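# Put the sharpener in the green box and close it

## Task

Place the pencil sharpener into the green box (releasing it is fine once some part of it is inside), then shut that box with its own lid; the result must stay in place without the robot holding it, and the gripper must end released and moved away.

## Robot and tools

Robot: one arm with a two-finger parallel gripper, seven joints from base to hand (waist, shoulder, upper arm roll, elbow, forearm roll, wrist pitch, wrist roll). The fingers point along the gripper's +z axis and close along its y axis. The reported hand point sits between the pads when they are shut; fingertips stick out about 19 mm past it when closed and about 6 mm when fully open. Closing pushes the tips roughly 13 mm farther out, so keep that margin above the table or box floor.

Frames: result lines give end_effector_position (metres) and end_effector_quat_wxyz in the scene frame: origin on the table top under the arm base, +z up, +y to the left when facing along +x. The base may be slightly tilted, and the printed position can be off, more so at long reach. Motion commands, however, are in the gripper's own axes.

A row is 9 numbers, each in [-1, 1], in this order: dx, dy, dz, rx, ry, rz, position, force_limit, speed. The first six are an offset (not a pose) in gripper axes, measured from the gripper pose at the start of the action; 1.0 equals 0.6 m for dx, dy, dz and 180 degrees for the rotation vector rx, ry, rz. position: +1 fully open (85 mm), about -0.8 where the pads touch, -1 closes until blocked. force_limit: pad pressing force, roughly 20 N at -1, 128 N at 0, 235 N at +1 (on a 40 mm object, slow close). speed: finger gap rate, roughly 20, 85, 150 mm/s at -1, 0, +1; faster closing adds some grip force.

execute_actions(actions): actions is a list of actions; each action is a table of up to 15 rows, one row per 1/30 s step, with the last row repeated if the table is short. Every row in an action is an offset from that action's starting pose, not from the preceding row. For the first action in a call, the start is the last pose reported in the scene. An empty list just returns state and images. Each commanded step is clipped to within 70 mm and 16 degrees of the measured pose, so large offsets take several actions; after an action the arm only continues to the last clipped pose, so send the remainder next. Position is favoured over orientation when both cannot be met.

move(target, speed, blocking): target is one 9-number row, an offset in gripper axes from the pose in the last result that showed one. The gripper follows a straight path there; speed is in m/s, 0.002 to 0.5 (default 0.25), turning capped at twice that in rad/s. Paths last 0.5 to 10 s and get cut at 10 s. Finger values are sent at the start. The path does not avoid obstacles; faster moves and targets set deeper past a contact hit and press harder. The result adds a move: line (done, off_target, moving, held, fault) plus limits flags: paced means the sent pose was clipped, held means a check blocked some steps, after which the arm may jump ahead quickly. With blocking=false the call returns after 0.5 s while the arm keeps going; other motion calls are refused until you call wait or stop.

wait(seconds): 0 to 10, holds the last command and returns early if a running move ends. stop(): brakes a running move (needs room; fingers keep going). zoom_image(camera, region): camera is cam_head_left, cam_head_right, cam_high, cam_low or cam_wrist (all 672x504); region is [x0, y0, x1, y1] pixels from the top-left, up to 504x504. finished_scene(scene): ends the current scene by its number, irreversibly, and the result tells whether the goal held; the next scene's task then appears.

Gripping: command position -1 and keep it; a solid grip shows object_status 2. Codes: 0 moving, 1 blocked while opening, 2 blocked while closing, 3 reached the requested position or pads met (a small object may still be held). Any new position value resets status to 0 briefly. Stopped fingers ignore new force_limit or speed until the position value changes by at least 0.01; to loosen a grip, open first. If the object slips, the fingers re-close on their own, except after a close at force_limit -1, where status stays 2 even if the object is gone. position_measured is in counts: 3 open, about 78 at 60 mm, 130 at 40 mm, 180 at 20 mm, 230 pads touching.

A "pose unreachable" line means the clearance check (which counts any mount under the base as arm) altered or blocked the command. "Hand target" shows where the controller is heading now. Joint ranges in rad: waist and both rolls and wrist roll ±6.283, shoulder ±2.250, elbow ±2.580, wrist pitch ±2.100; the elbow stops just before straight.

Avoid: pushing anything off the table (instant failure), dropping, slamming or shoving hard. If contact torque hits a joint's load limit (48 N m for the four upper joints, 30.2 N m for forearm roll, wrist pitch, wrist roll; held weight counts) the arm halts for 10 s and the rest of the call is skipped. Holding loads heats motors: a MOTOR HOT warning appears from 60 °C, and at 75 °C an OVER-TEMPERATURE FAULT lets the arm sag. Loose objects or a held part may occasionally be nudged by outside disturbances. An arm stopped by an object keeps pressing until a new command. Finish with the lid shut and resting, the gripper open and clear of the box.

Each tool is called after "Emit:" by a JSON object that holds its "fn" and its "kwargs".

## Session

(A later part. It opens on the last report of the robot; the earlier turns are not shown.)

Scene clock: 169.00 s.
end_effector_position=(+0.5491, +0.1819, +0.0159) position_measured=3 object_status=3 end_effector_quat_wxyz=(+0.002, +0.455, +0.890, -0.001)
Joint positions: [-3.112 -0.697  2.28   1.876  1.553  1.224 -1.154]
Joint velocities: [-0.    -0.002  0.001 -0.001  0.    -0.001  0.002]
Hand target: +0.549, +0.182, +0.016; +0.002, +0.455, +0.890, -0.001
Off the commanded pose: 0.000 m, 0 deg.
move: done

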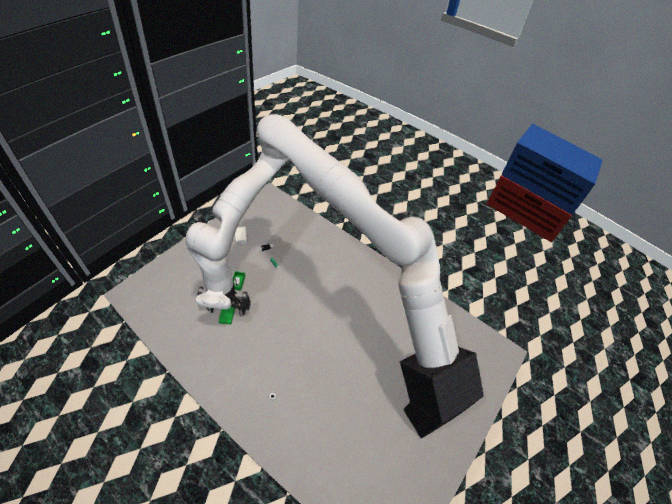

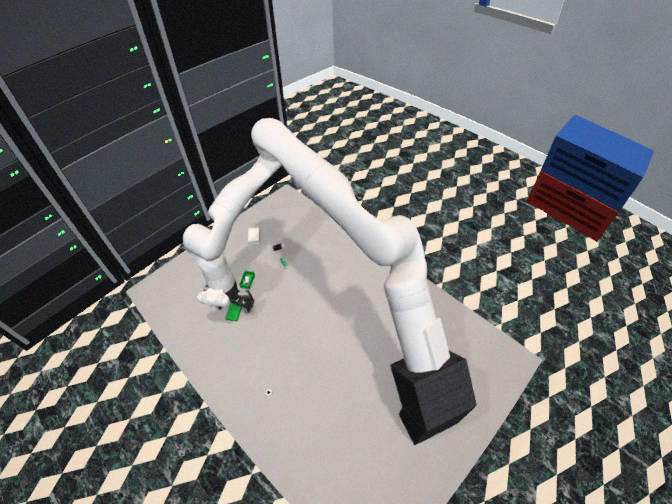

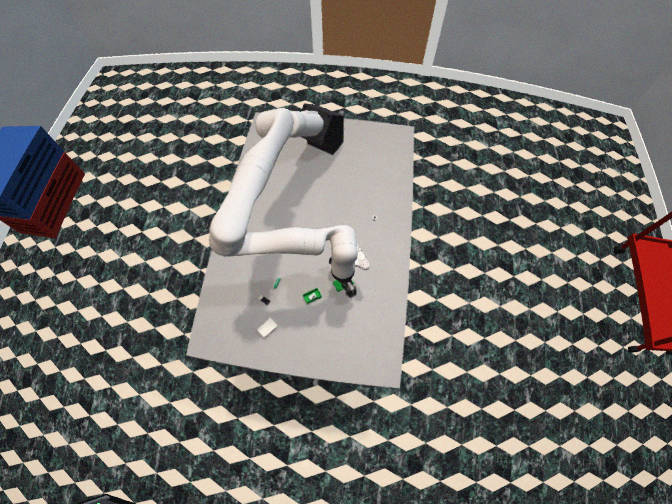

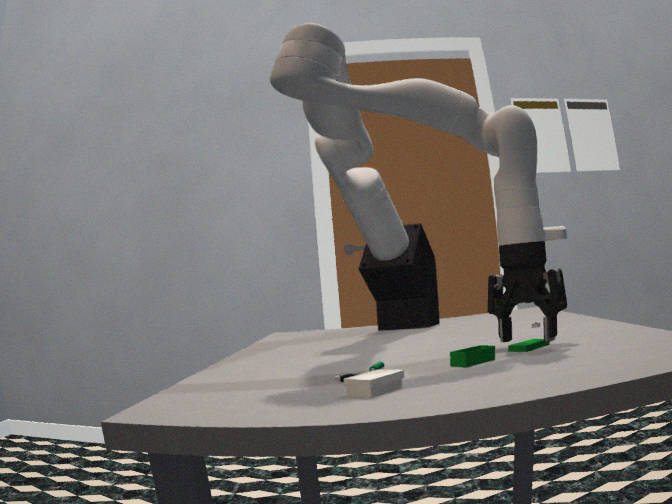

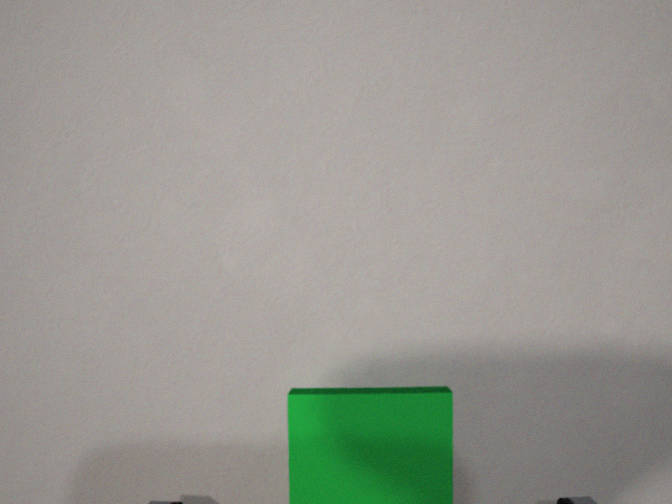

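Emit:
{"fn": "execute_actions", "kwargs": {"actions": [[[0,0,0.006,0,0,0,1,0,0]],[[0,0,0,0,0,0,1,0,0]],[[0,0,0,0,0,0,-1,-0.5,-0.5]],[[0,0,0,0,0,0,-1,-0.5,-0.5]],[[0,0,0,0,0,0,-1,-0.5,-0.5]],[[0,0,-0.05,0,0,0,-1,-0.5,-0.5]],[[0,0,-0.05,0,0,0,-1,-0.5,-0.5]],[[0,0,0,0,0,0,-1,-0.5,-0.5]]]}}

Emit:
{"fn": "zoom_image", "kwargs": {"camera": "cam_low", "region": [420, 240, 620, 390]}}

Scene clock: 178.37 s.
end_effector_position=(+0.5494, +0.1852, +0.0772) position_measured=141 object_status=2 end_effector_quat_wxyz=(+0.002, +0.454, +0.891, +0.004)
Joint positions: [-3.149 -0.594  2.217  1.894  1.433  1.279 -1.128]
Joint velocities: [ 0.     0.001 -0.001  0.     0.001  0.     0.   ]
Hand target: +0.549, +0.185, +0.077; +0.002, +0.454, +0.891, +0.004
Off the commanded pose: 0.000 m, 0 deg.

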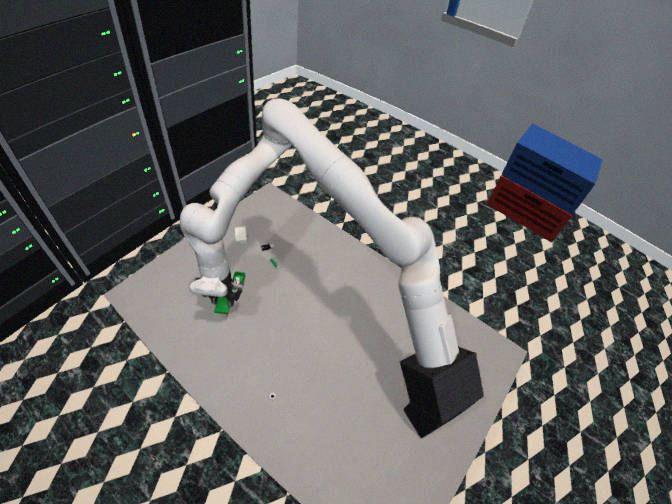

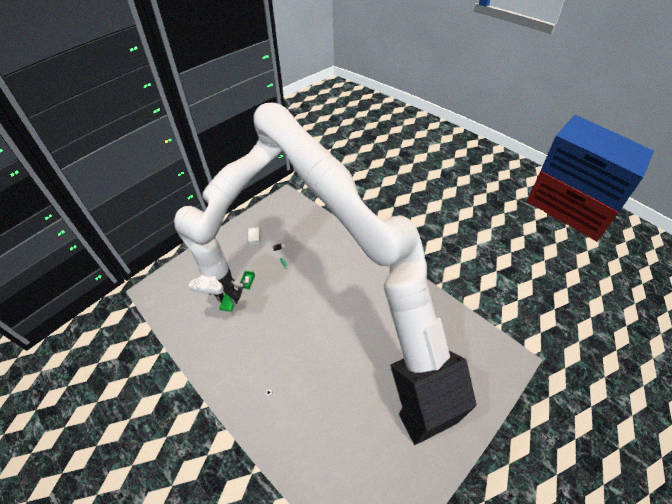

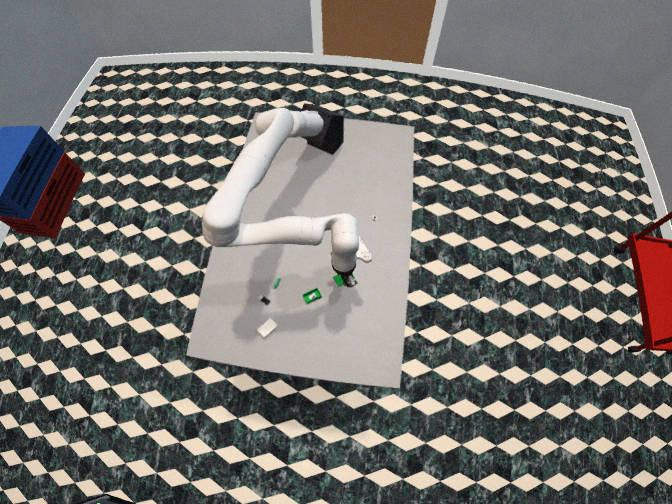

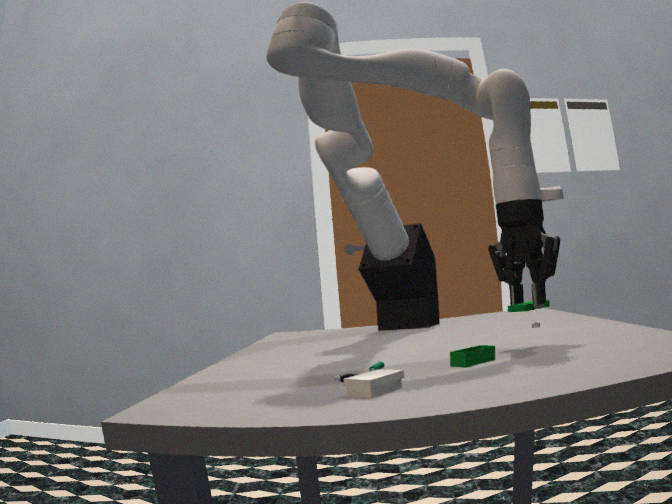

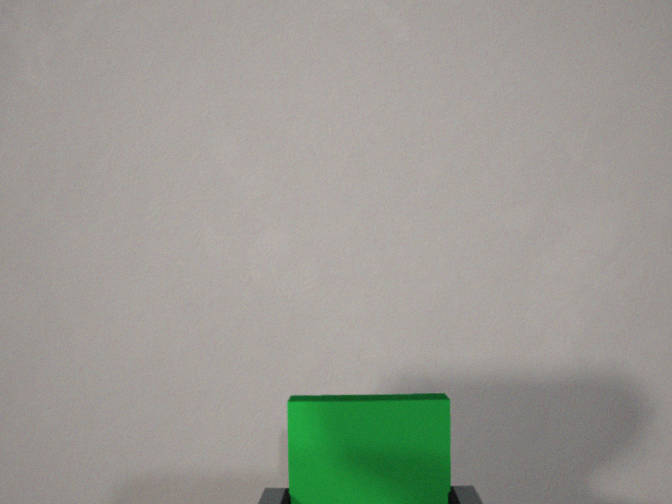

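Region (420, 240, 620, 390) of cam_low's 672x504 image, scaled by 2.520, with more detail than that image has; it fills the top 378 rows of this view, and the rest is white.

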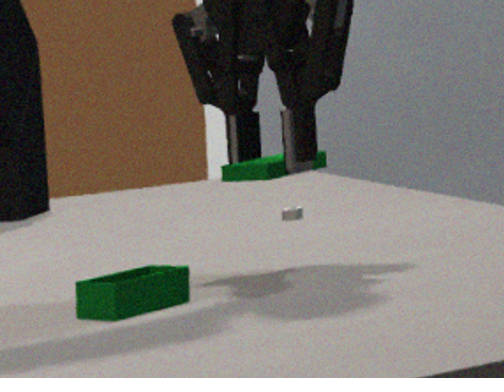

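Emit:
{"fn": "move", "kwargs": {"target": [-0.205,-0.018,0,0,0,0.017,-1,-0.5,-0.5], "speed": 0.1}}

Emit:
{"fn": "move", "kwargs": {"target": [0,0,0.05,0,0,0,-1,-0.5,-0.5], "speed": 0.03}}

Emit:
{"fn": "zoom_image", "kwargs": {"camera": "cam_low", "region": [400, 290, 540, 390]}}

Emit:
{"fn": "zoom_image", "kwargs": {"camera": "cam_high", "region": [270, 250, 370, 325]}}

Scene clock: 186.87 s.
end_effector_position=(+0.6129, +0.0800, +0.0772) position_measured=141 object_status=2 end_effector_quat_wxyz=(+0.002, +0.478, +0.878, +0.004)
Joint positions: [-2.815 -0.393  2.163  1.878  1.314  1.081 -0.853]
Joint velocities: [ 0.006  0.004  0.002 -0.001 -0.001 -0.001 -0.   ]
Hand target: +0.613, +0.080, +0.077; +0.002, +0.478, +0.878, +0.004
Off the commanded pose: 0.001 m, 0 deg.
move: done

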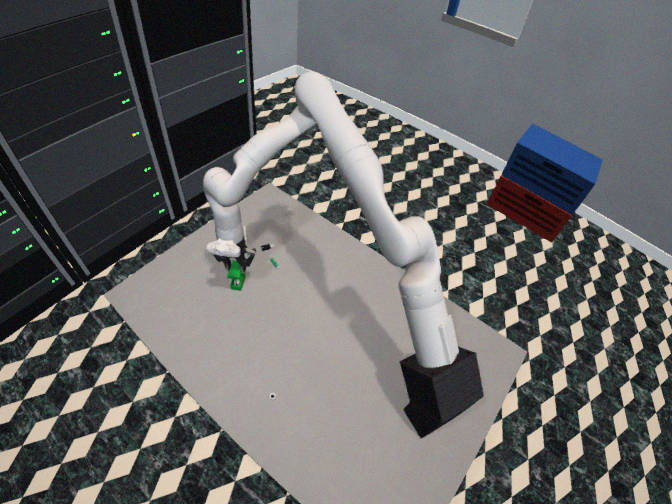

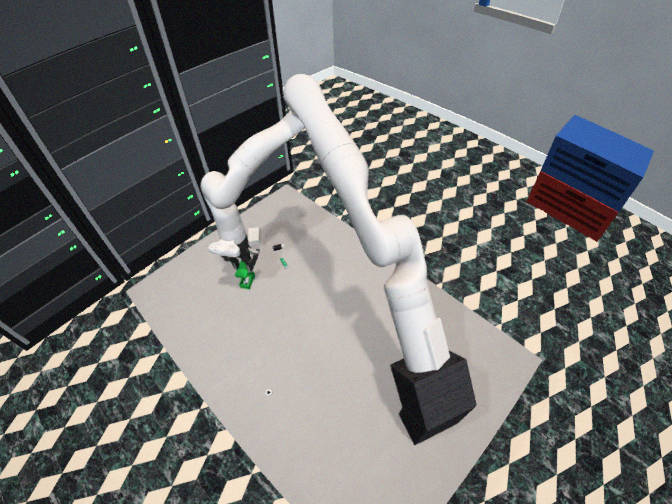

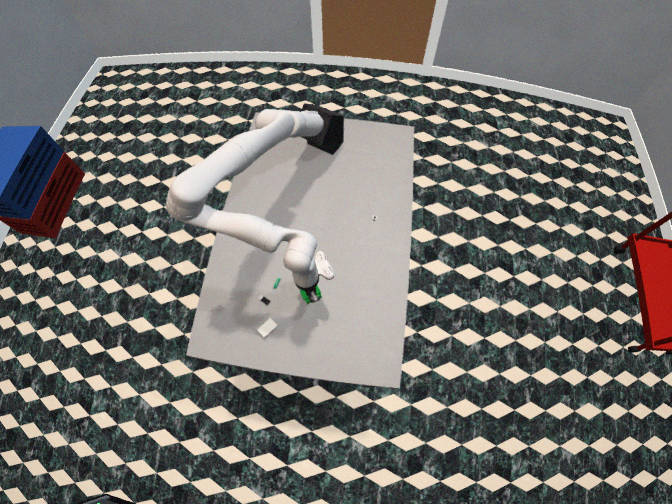

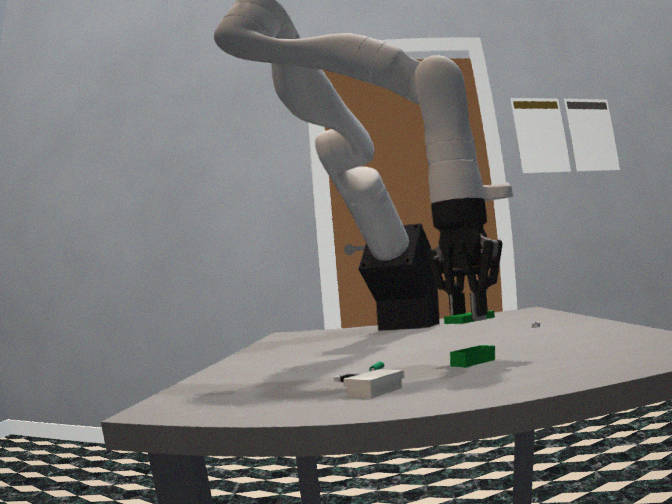

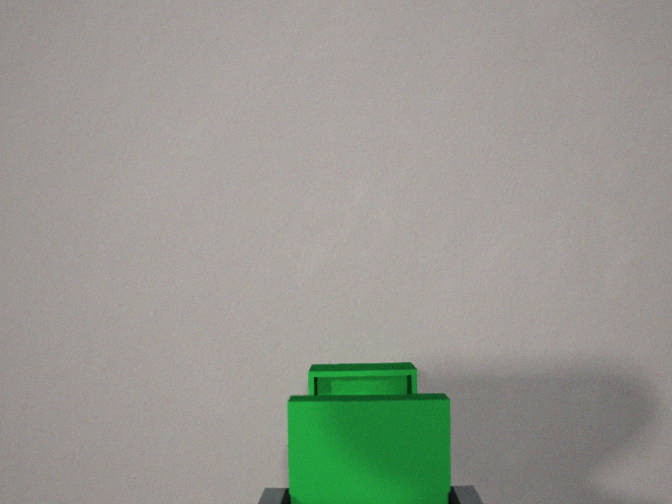

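Scene clock: 188.13 s.
end_effector_position=(+0.6133, +0.0801, +0.0473) position_measured=141 object_status=2 end_effector_quat_wxyz=(+0.002, +0.478, +0.878, +0.004)
Joint positions: [-2.817 -0.455  2.195  1.872  1.386  1.061 -0.883]
Joint velocities: [-0.001 -0.005  0.     0.001  0.     0.002 -0.001]
Hand target: +0.613, +0.080, +0.047; +0.002, +0.478, +0.878, +0.004
Off the commanded pose: 0.000 m, 0 deg.
move: done

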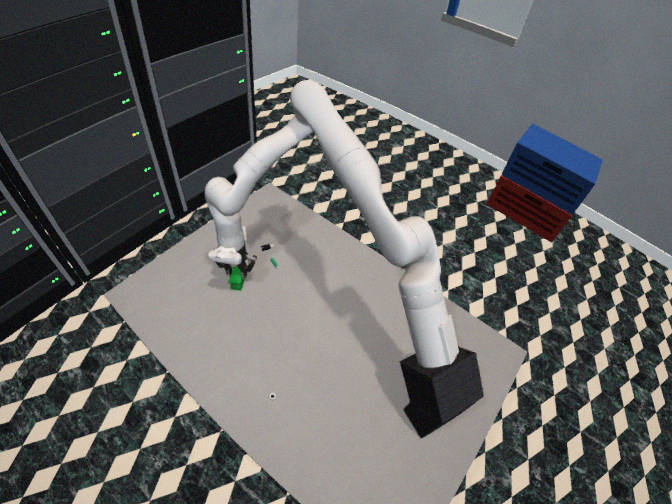

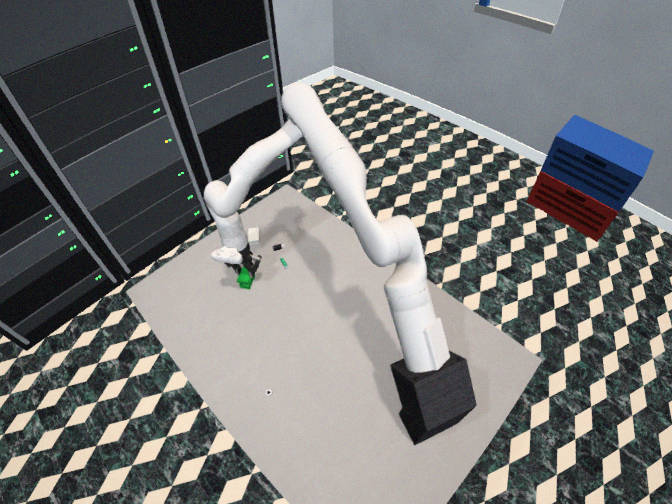

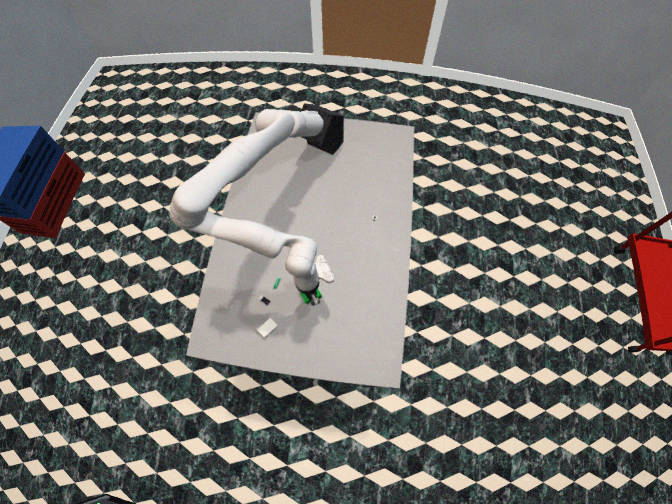

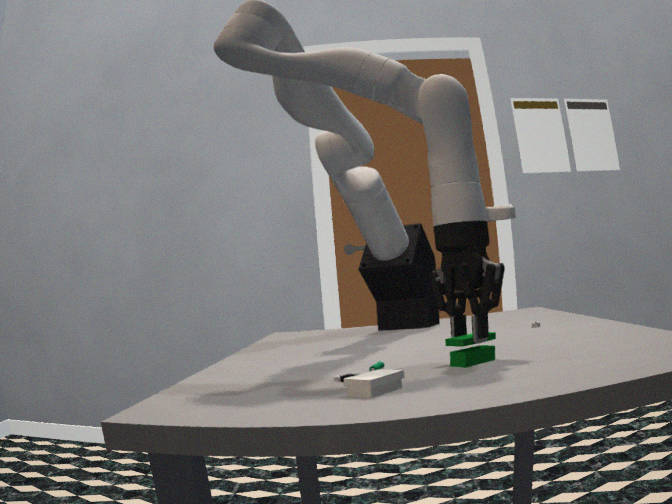

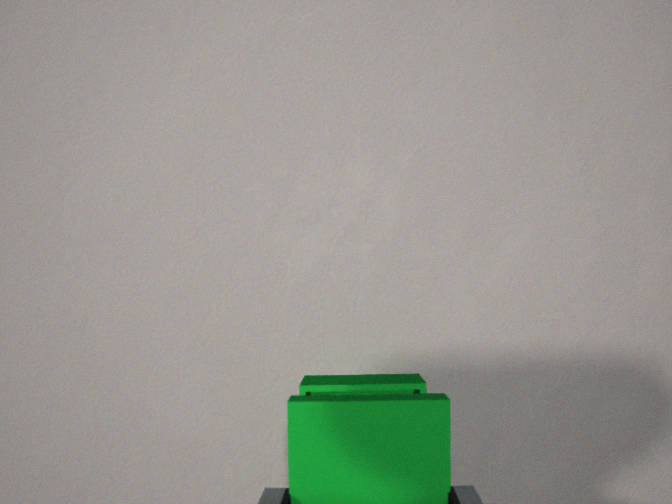

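Region (400, 290, 540, 390) of cam_low's 672x504 image, scaled by 3.600, with more detail than that image has; it fills the top 360 rows of this view, and the rest is white.

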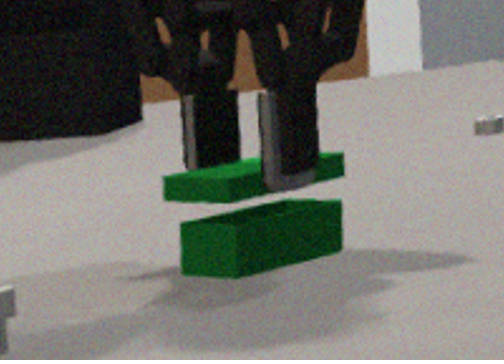

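Region (270, 250, 370, 325) of cam_high's 672x504 image, scaled by 5.040, with more detail than that image has; it fills the top 378 rows of this view, and the rest is white.

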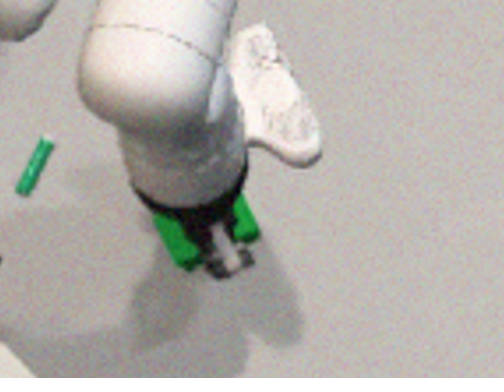

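Emit:
{"fn": "move", "kwargs": {"target": [0,-0.0035,0.02,0,0,0,-1,-0.5,-0.5], "speed": 0.02}}

Emit:
{"fn": "zoom_image", "kwargs": {"camera": "cam_low", "region": [400, 290, 540, 390]}}

Scene clock: 197.47 s.
end_effector_position=(+0.6123, +0.0801, +0.0370) position_measured=141 object_status=2 end_effector_quat_wxyz=(+0.003, +0.478, +0.879, +0.006)
Joint positions: [-2.816 -0.475  2.205  1.875  1.415  1.051 -0.898]
Joint velocities: [ 0.    -0.    -0.001 -0.     0.001  0.003  0.   ]
Hand target: +0.612, +0.079, +0.035; +0.002, +0.478, +0.878, +0.004
Off the commanded pose: 0.002 m, 0 deg.
move: done

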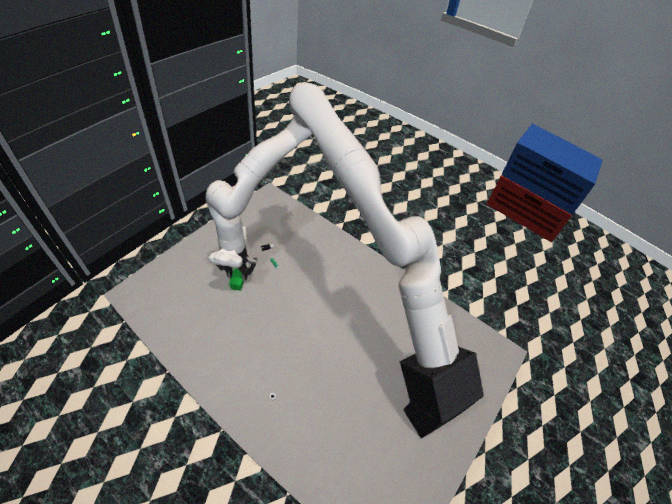

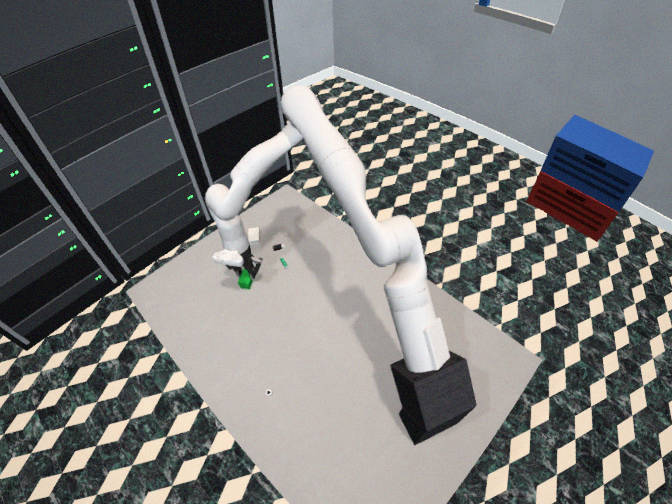

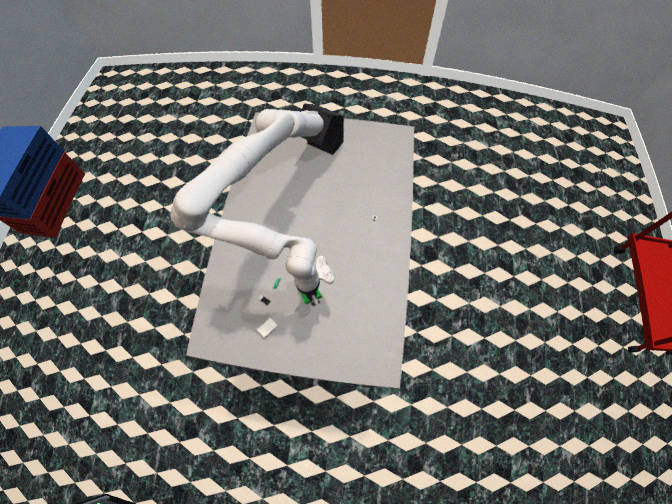

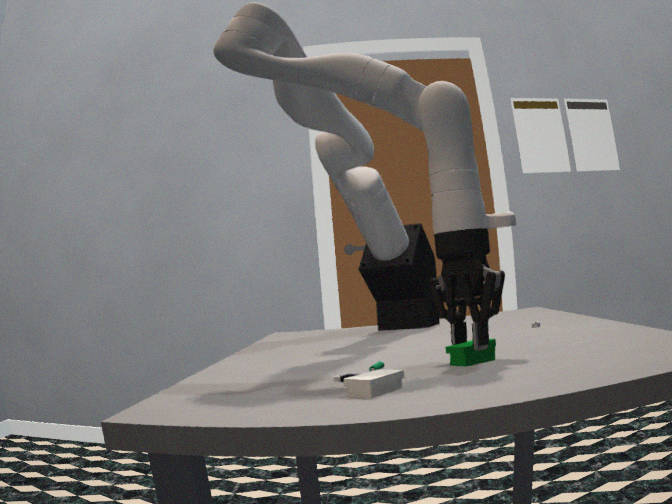

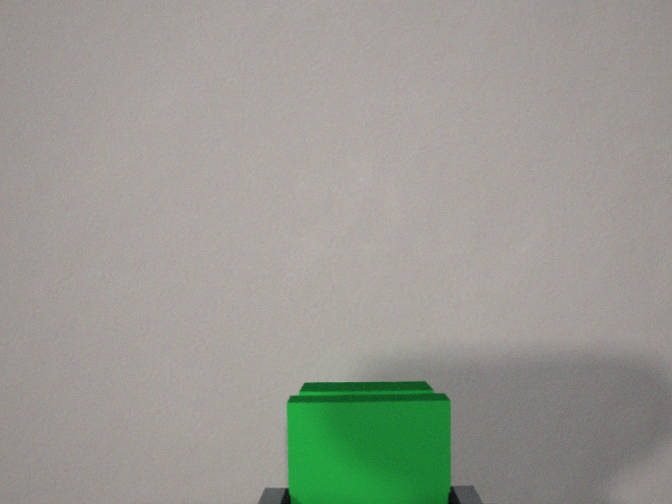

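Region (400, 290, 540, 390) of cam_low's 672x504 image, scaled by 3.600, with more detail than that image has; it fills the top 360 rows of this view, and the rest is white.

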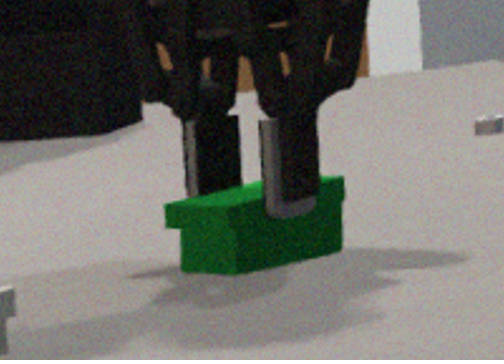

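Emit:
{"fn": "execute_actions", "kwargs": {"actions": [[[0,0,-0.006,0,0,0,-1,-0.5,-0.5]],[[0.0035,0,-0.006,0,0,0,-1,-0.5,-0.5]],[[0.0035,0,0.004,0,0,0,-1,-0.5,-0.5]],[[0.0035,0,0.008,0,0,0,-1,-0.5,-0.5]],[[0.0035,0,0.008,0,0,0,-1,-0.5,-0.5]]]}}

Emit:
{"fn": "zoom_image", "kwargs": {"camera": "cam_low", "region": [400, 290, 540, 390]}}

Scene clock: 209.37 s.
end_effector_position=(+0.6093, +0.0871, +0.0363) position_measured=141 object_status=2 end_effector_quat_wxyz=(+0.006, +0.477, +0.879, +0.006)
Joint positions: [-2.837 -0.489  2.208  1.881  1.435  1.066 -0.928]
Joint velocities: [ 0.003 -0.001 -0.005 -0.001  0.003  0.002 -0.   ]
Hand target: +0.608, +0.087, +0.033; +0.003, +0.477, +0.879, +0.006
Off the commanded pose: 0.004 m, 0 deg.

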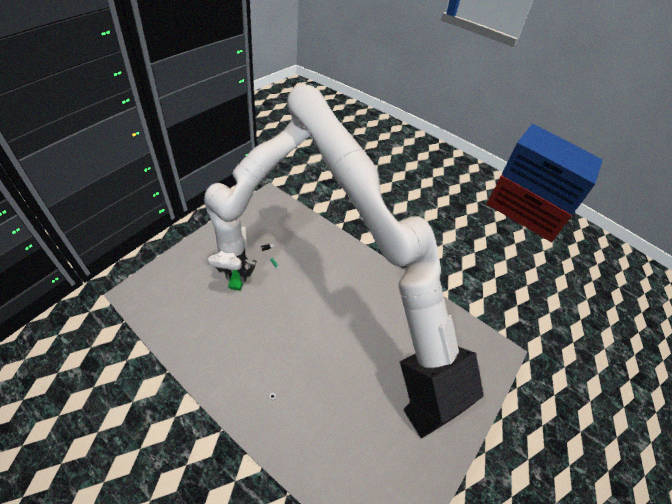

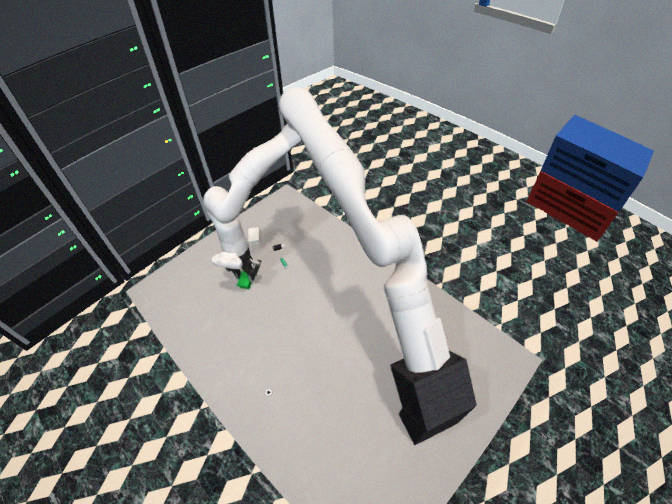

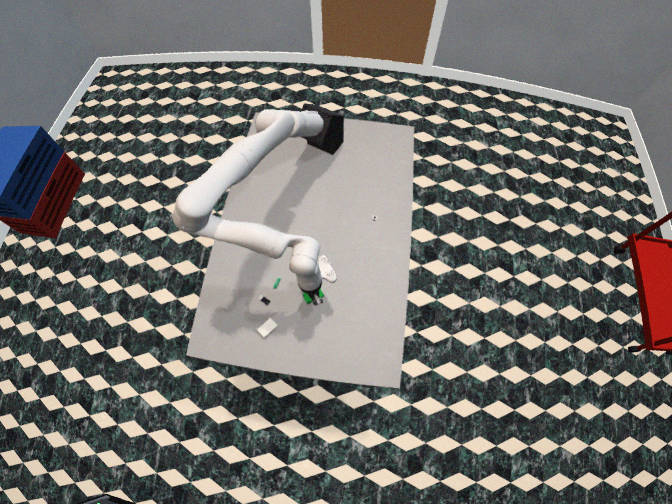

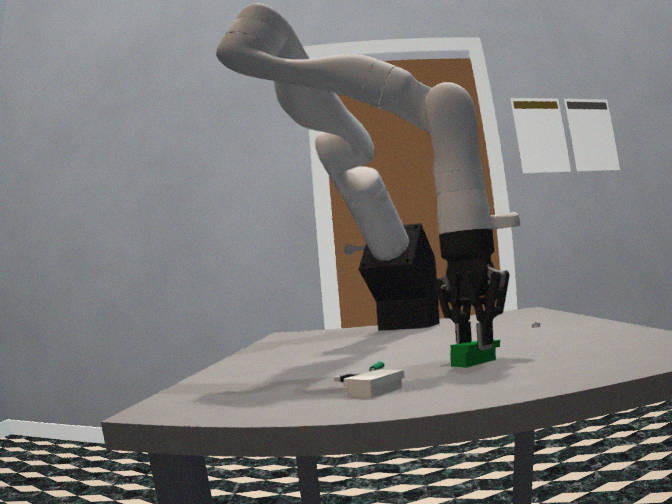

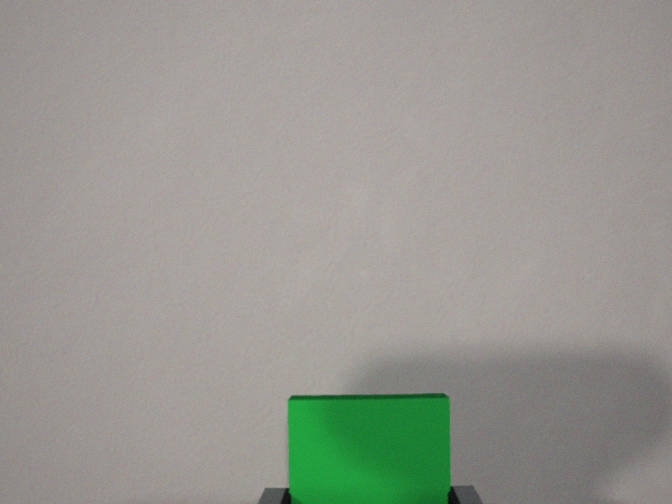

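Region (400, 290, 540, 390) of cam_low's 672x504 image, scaled by 3.600, with more detail than that image has; it fills the top 360 rows of this view, and the rest is white.

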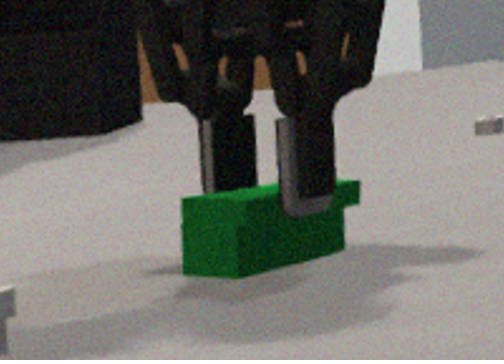

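Emit:
{"fn": "execute_actions", "kwargs": {"actions": [[[0,0,-0.008,0,0,0,-1,-0.5,-0.5]],[[-0.006,0,0,0,0,0,-1,-0.5,-0.5]],[[0,0,0,0,0,0,-1,-0.5,-0.5]]]}}

Emit:
{"fn": "zoom_image", "kwargs": {"camera": "cam_low", "region": [400, 290, 540, 390]}}

Scene clock: 216.30 s.
end_effector_position=(+0.6112, +0.0841, +0.0411) position_measured=141 object_status=2 end_effector_quat_wxyz=(+0.006, +0.477, +0.879, +0.006)
Joint positions: [-2.829 -0.474  2.202  1.88   1.419  1.063 -0.913]
Joint velocities: [ 0.    -0.001  0.001  0.    -0.    -0.     0.   ]
Hand target: +0.611, +0.084, +0.041; +0.006, +0.477, +0.879, +0.006
Off the commanded pose: 0.000 m, 0 deg.

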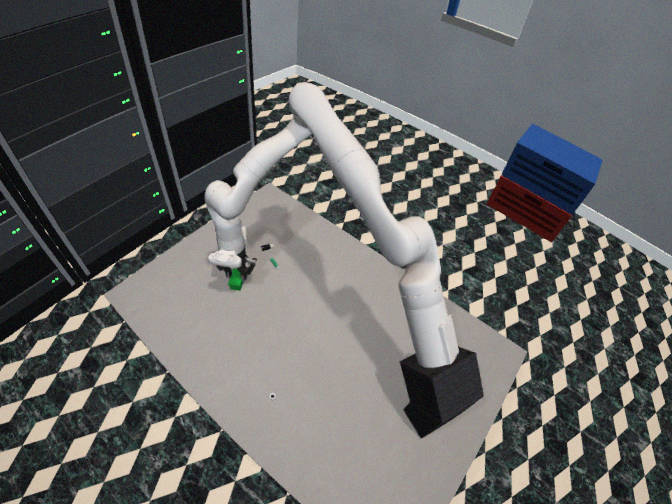

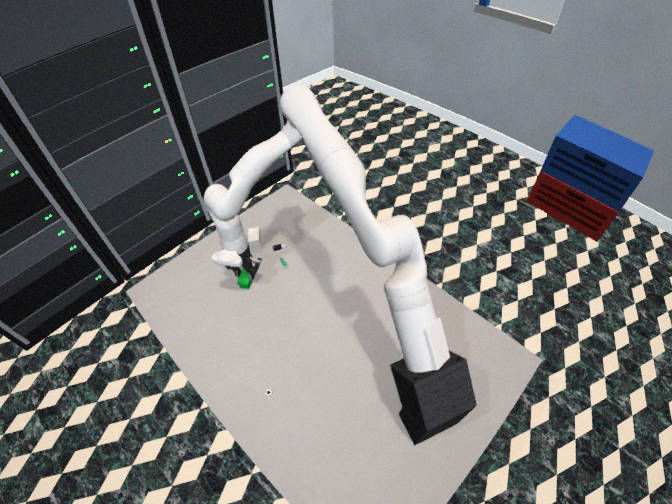

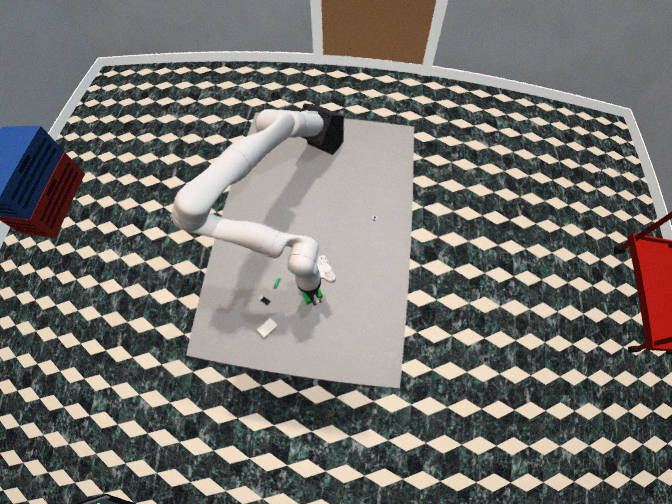

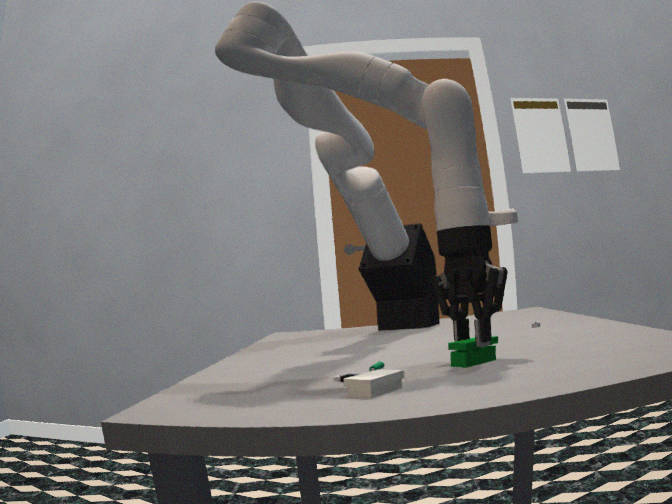

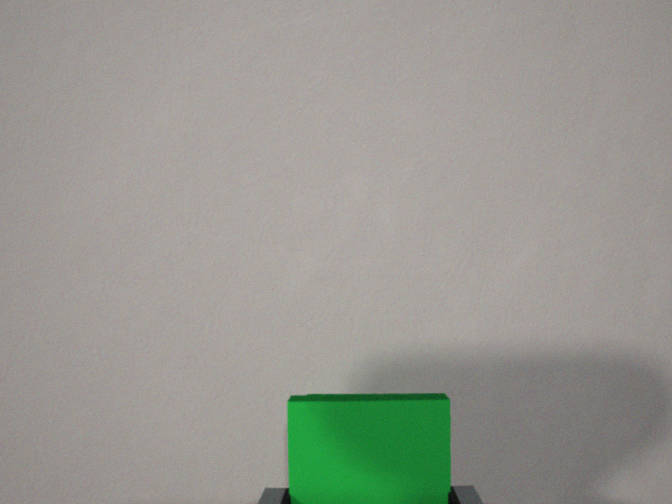

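Region (400, 290, 540, 390) of cam_low's 672x504 image, scaled by 3.600, with more detail than that image has; it fills the top 360 rows of this view, and the rest is white.

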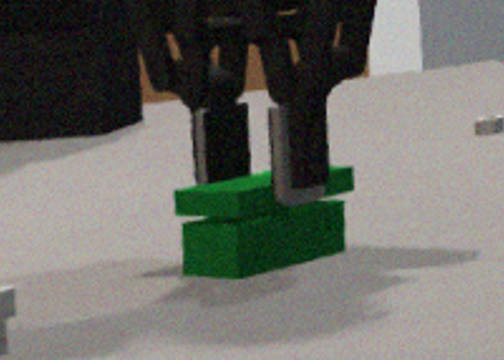

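Centred. Lower.

Emit:
{"fn": "move", "kwargs": {"target": [0,0,0.015,0,0,0,-1,-0.5,-0.5], "speed": 0.01}}

Emit:
{"fn": "zoom_image", "kwargs": {"camera": "cam_low", "region": [400, 290, 540, 390]}}

Scene clock: 221.27 s.
end_effector_position=(+0.6123, +0.0834, +0.0357) position_measured=141 object_status=2 end_effector_quat_wxyz=(+0.008, +0.477, +0.879, +0.006)
Joint positions: [-2.828 -0.486  2.206  1.879  1.438  1.065 -0.921]
Joint velocities: [ 0.003 -0.003 -0.005 -0.002  0.003  0.004 -0.002]
Hand target: +0.611, +0.084, +0.032; +0.006, +0.477, +0.879, +0.006
Off the commanded pose: 0.004 m, 0 deg.
move: off_target

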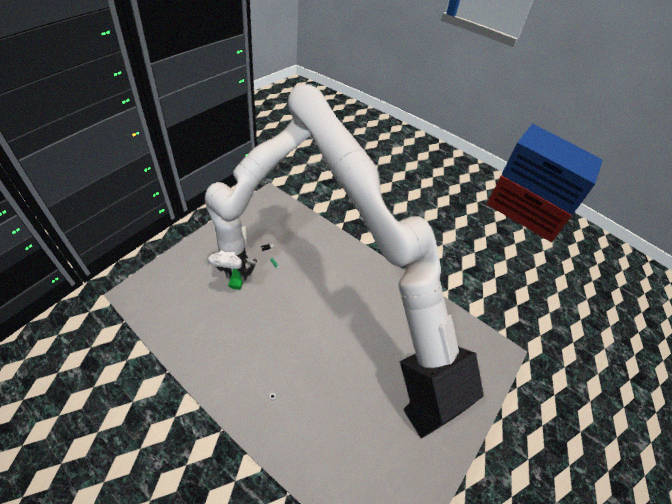

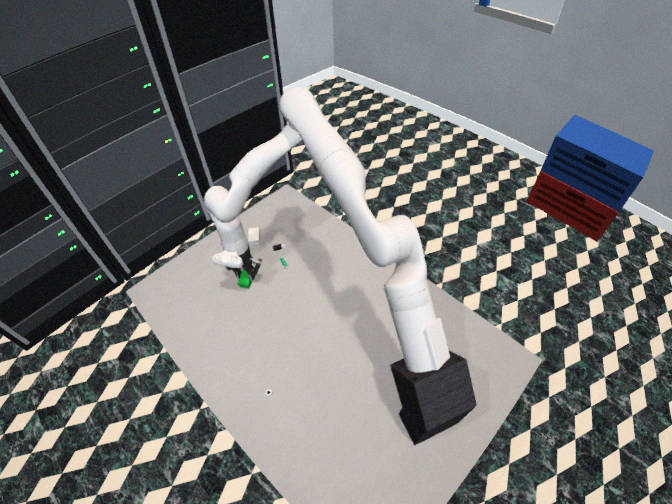

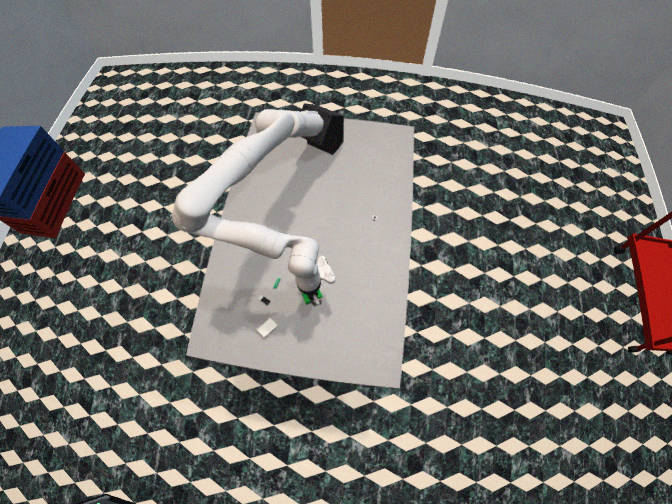

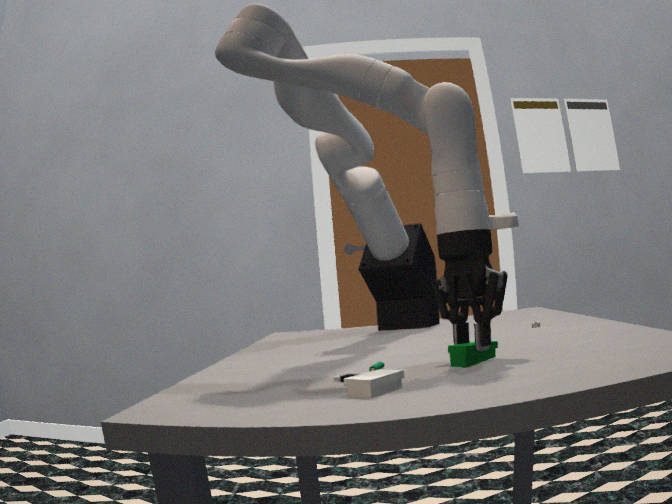

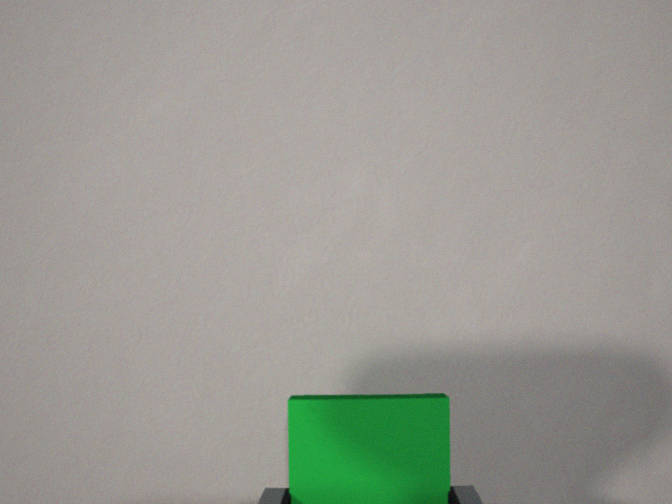

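Region (400, 290, 540, 390) of cam_low's 672x504 image, scaled by 3.600, with more detail than that image has; it fills the top 360 rows of this view, and the rest is white.

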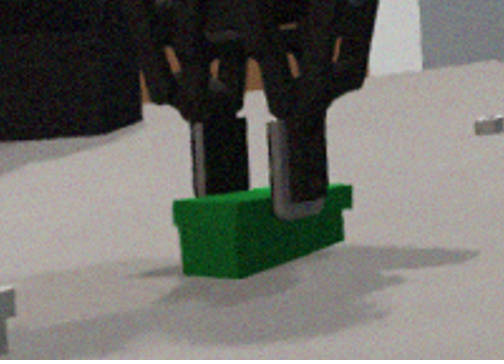

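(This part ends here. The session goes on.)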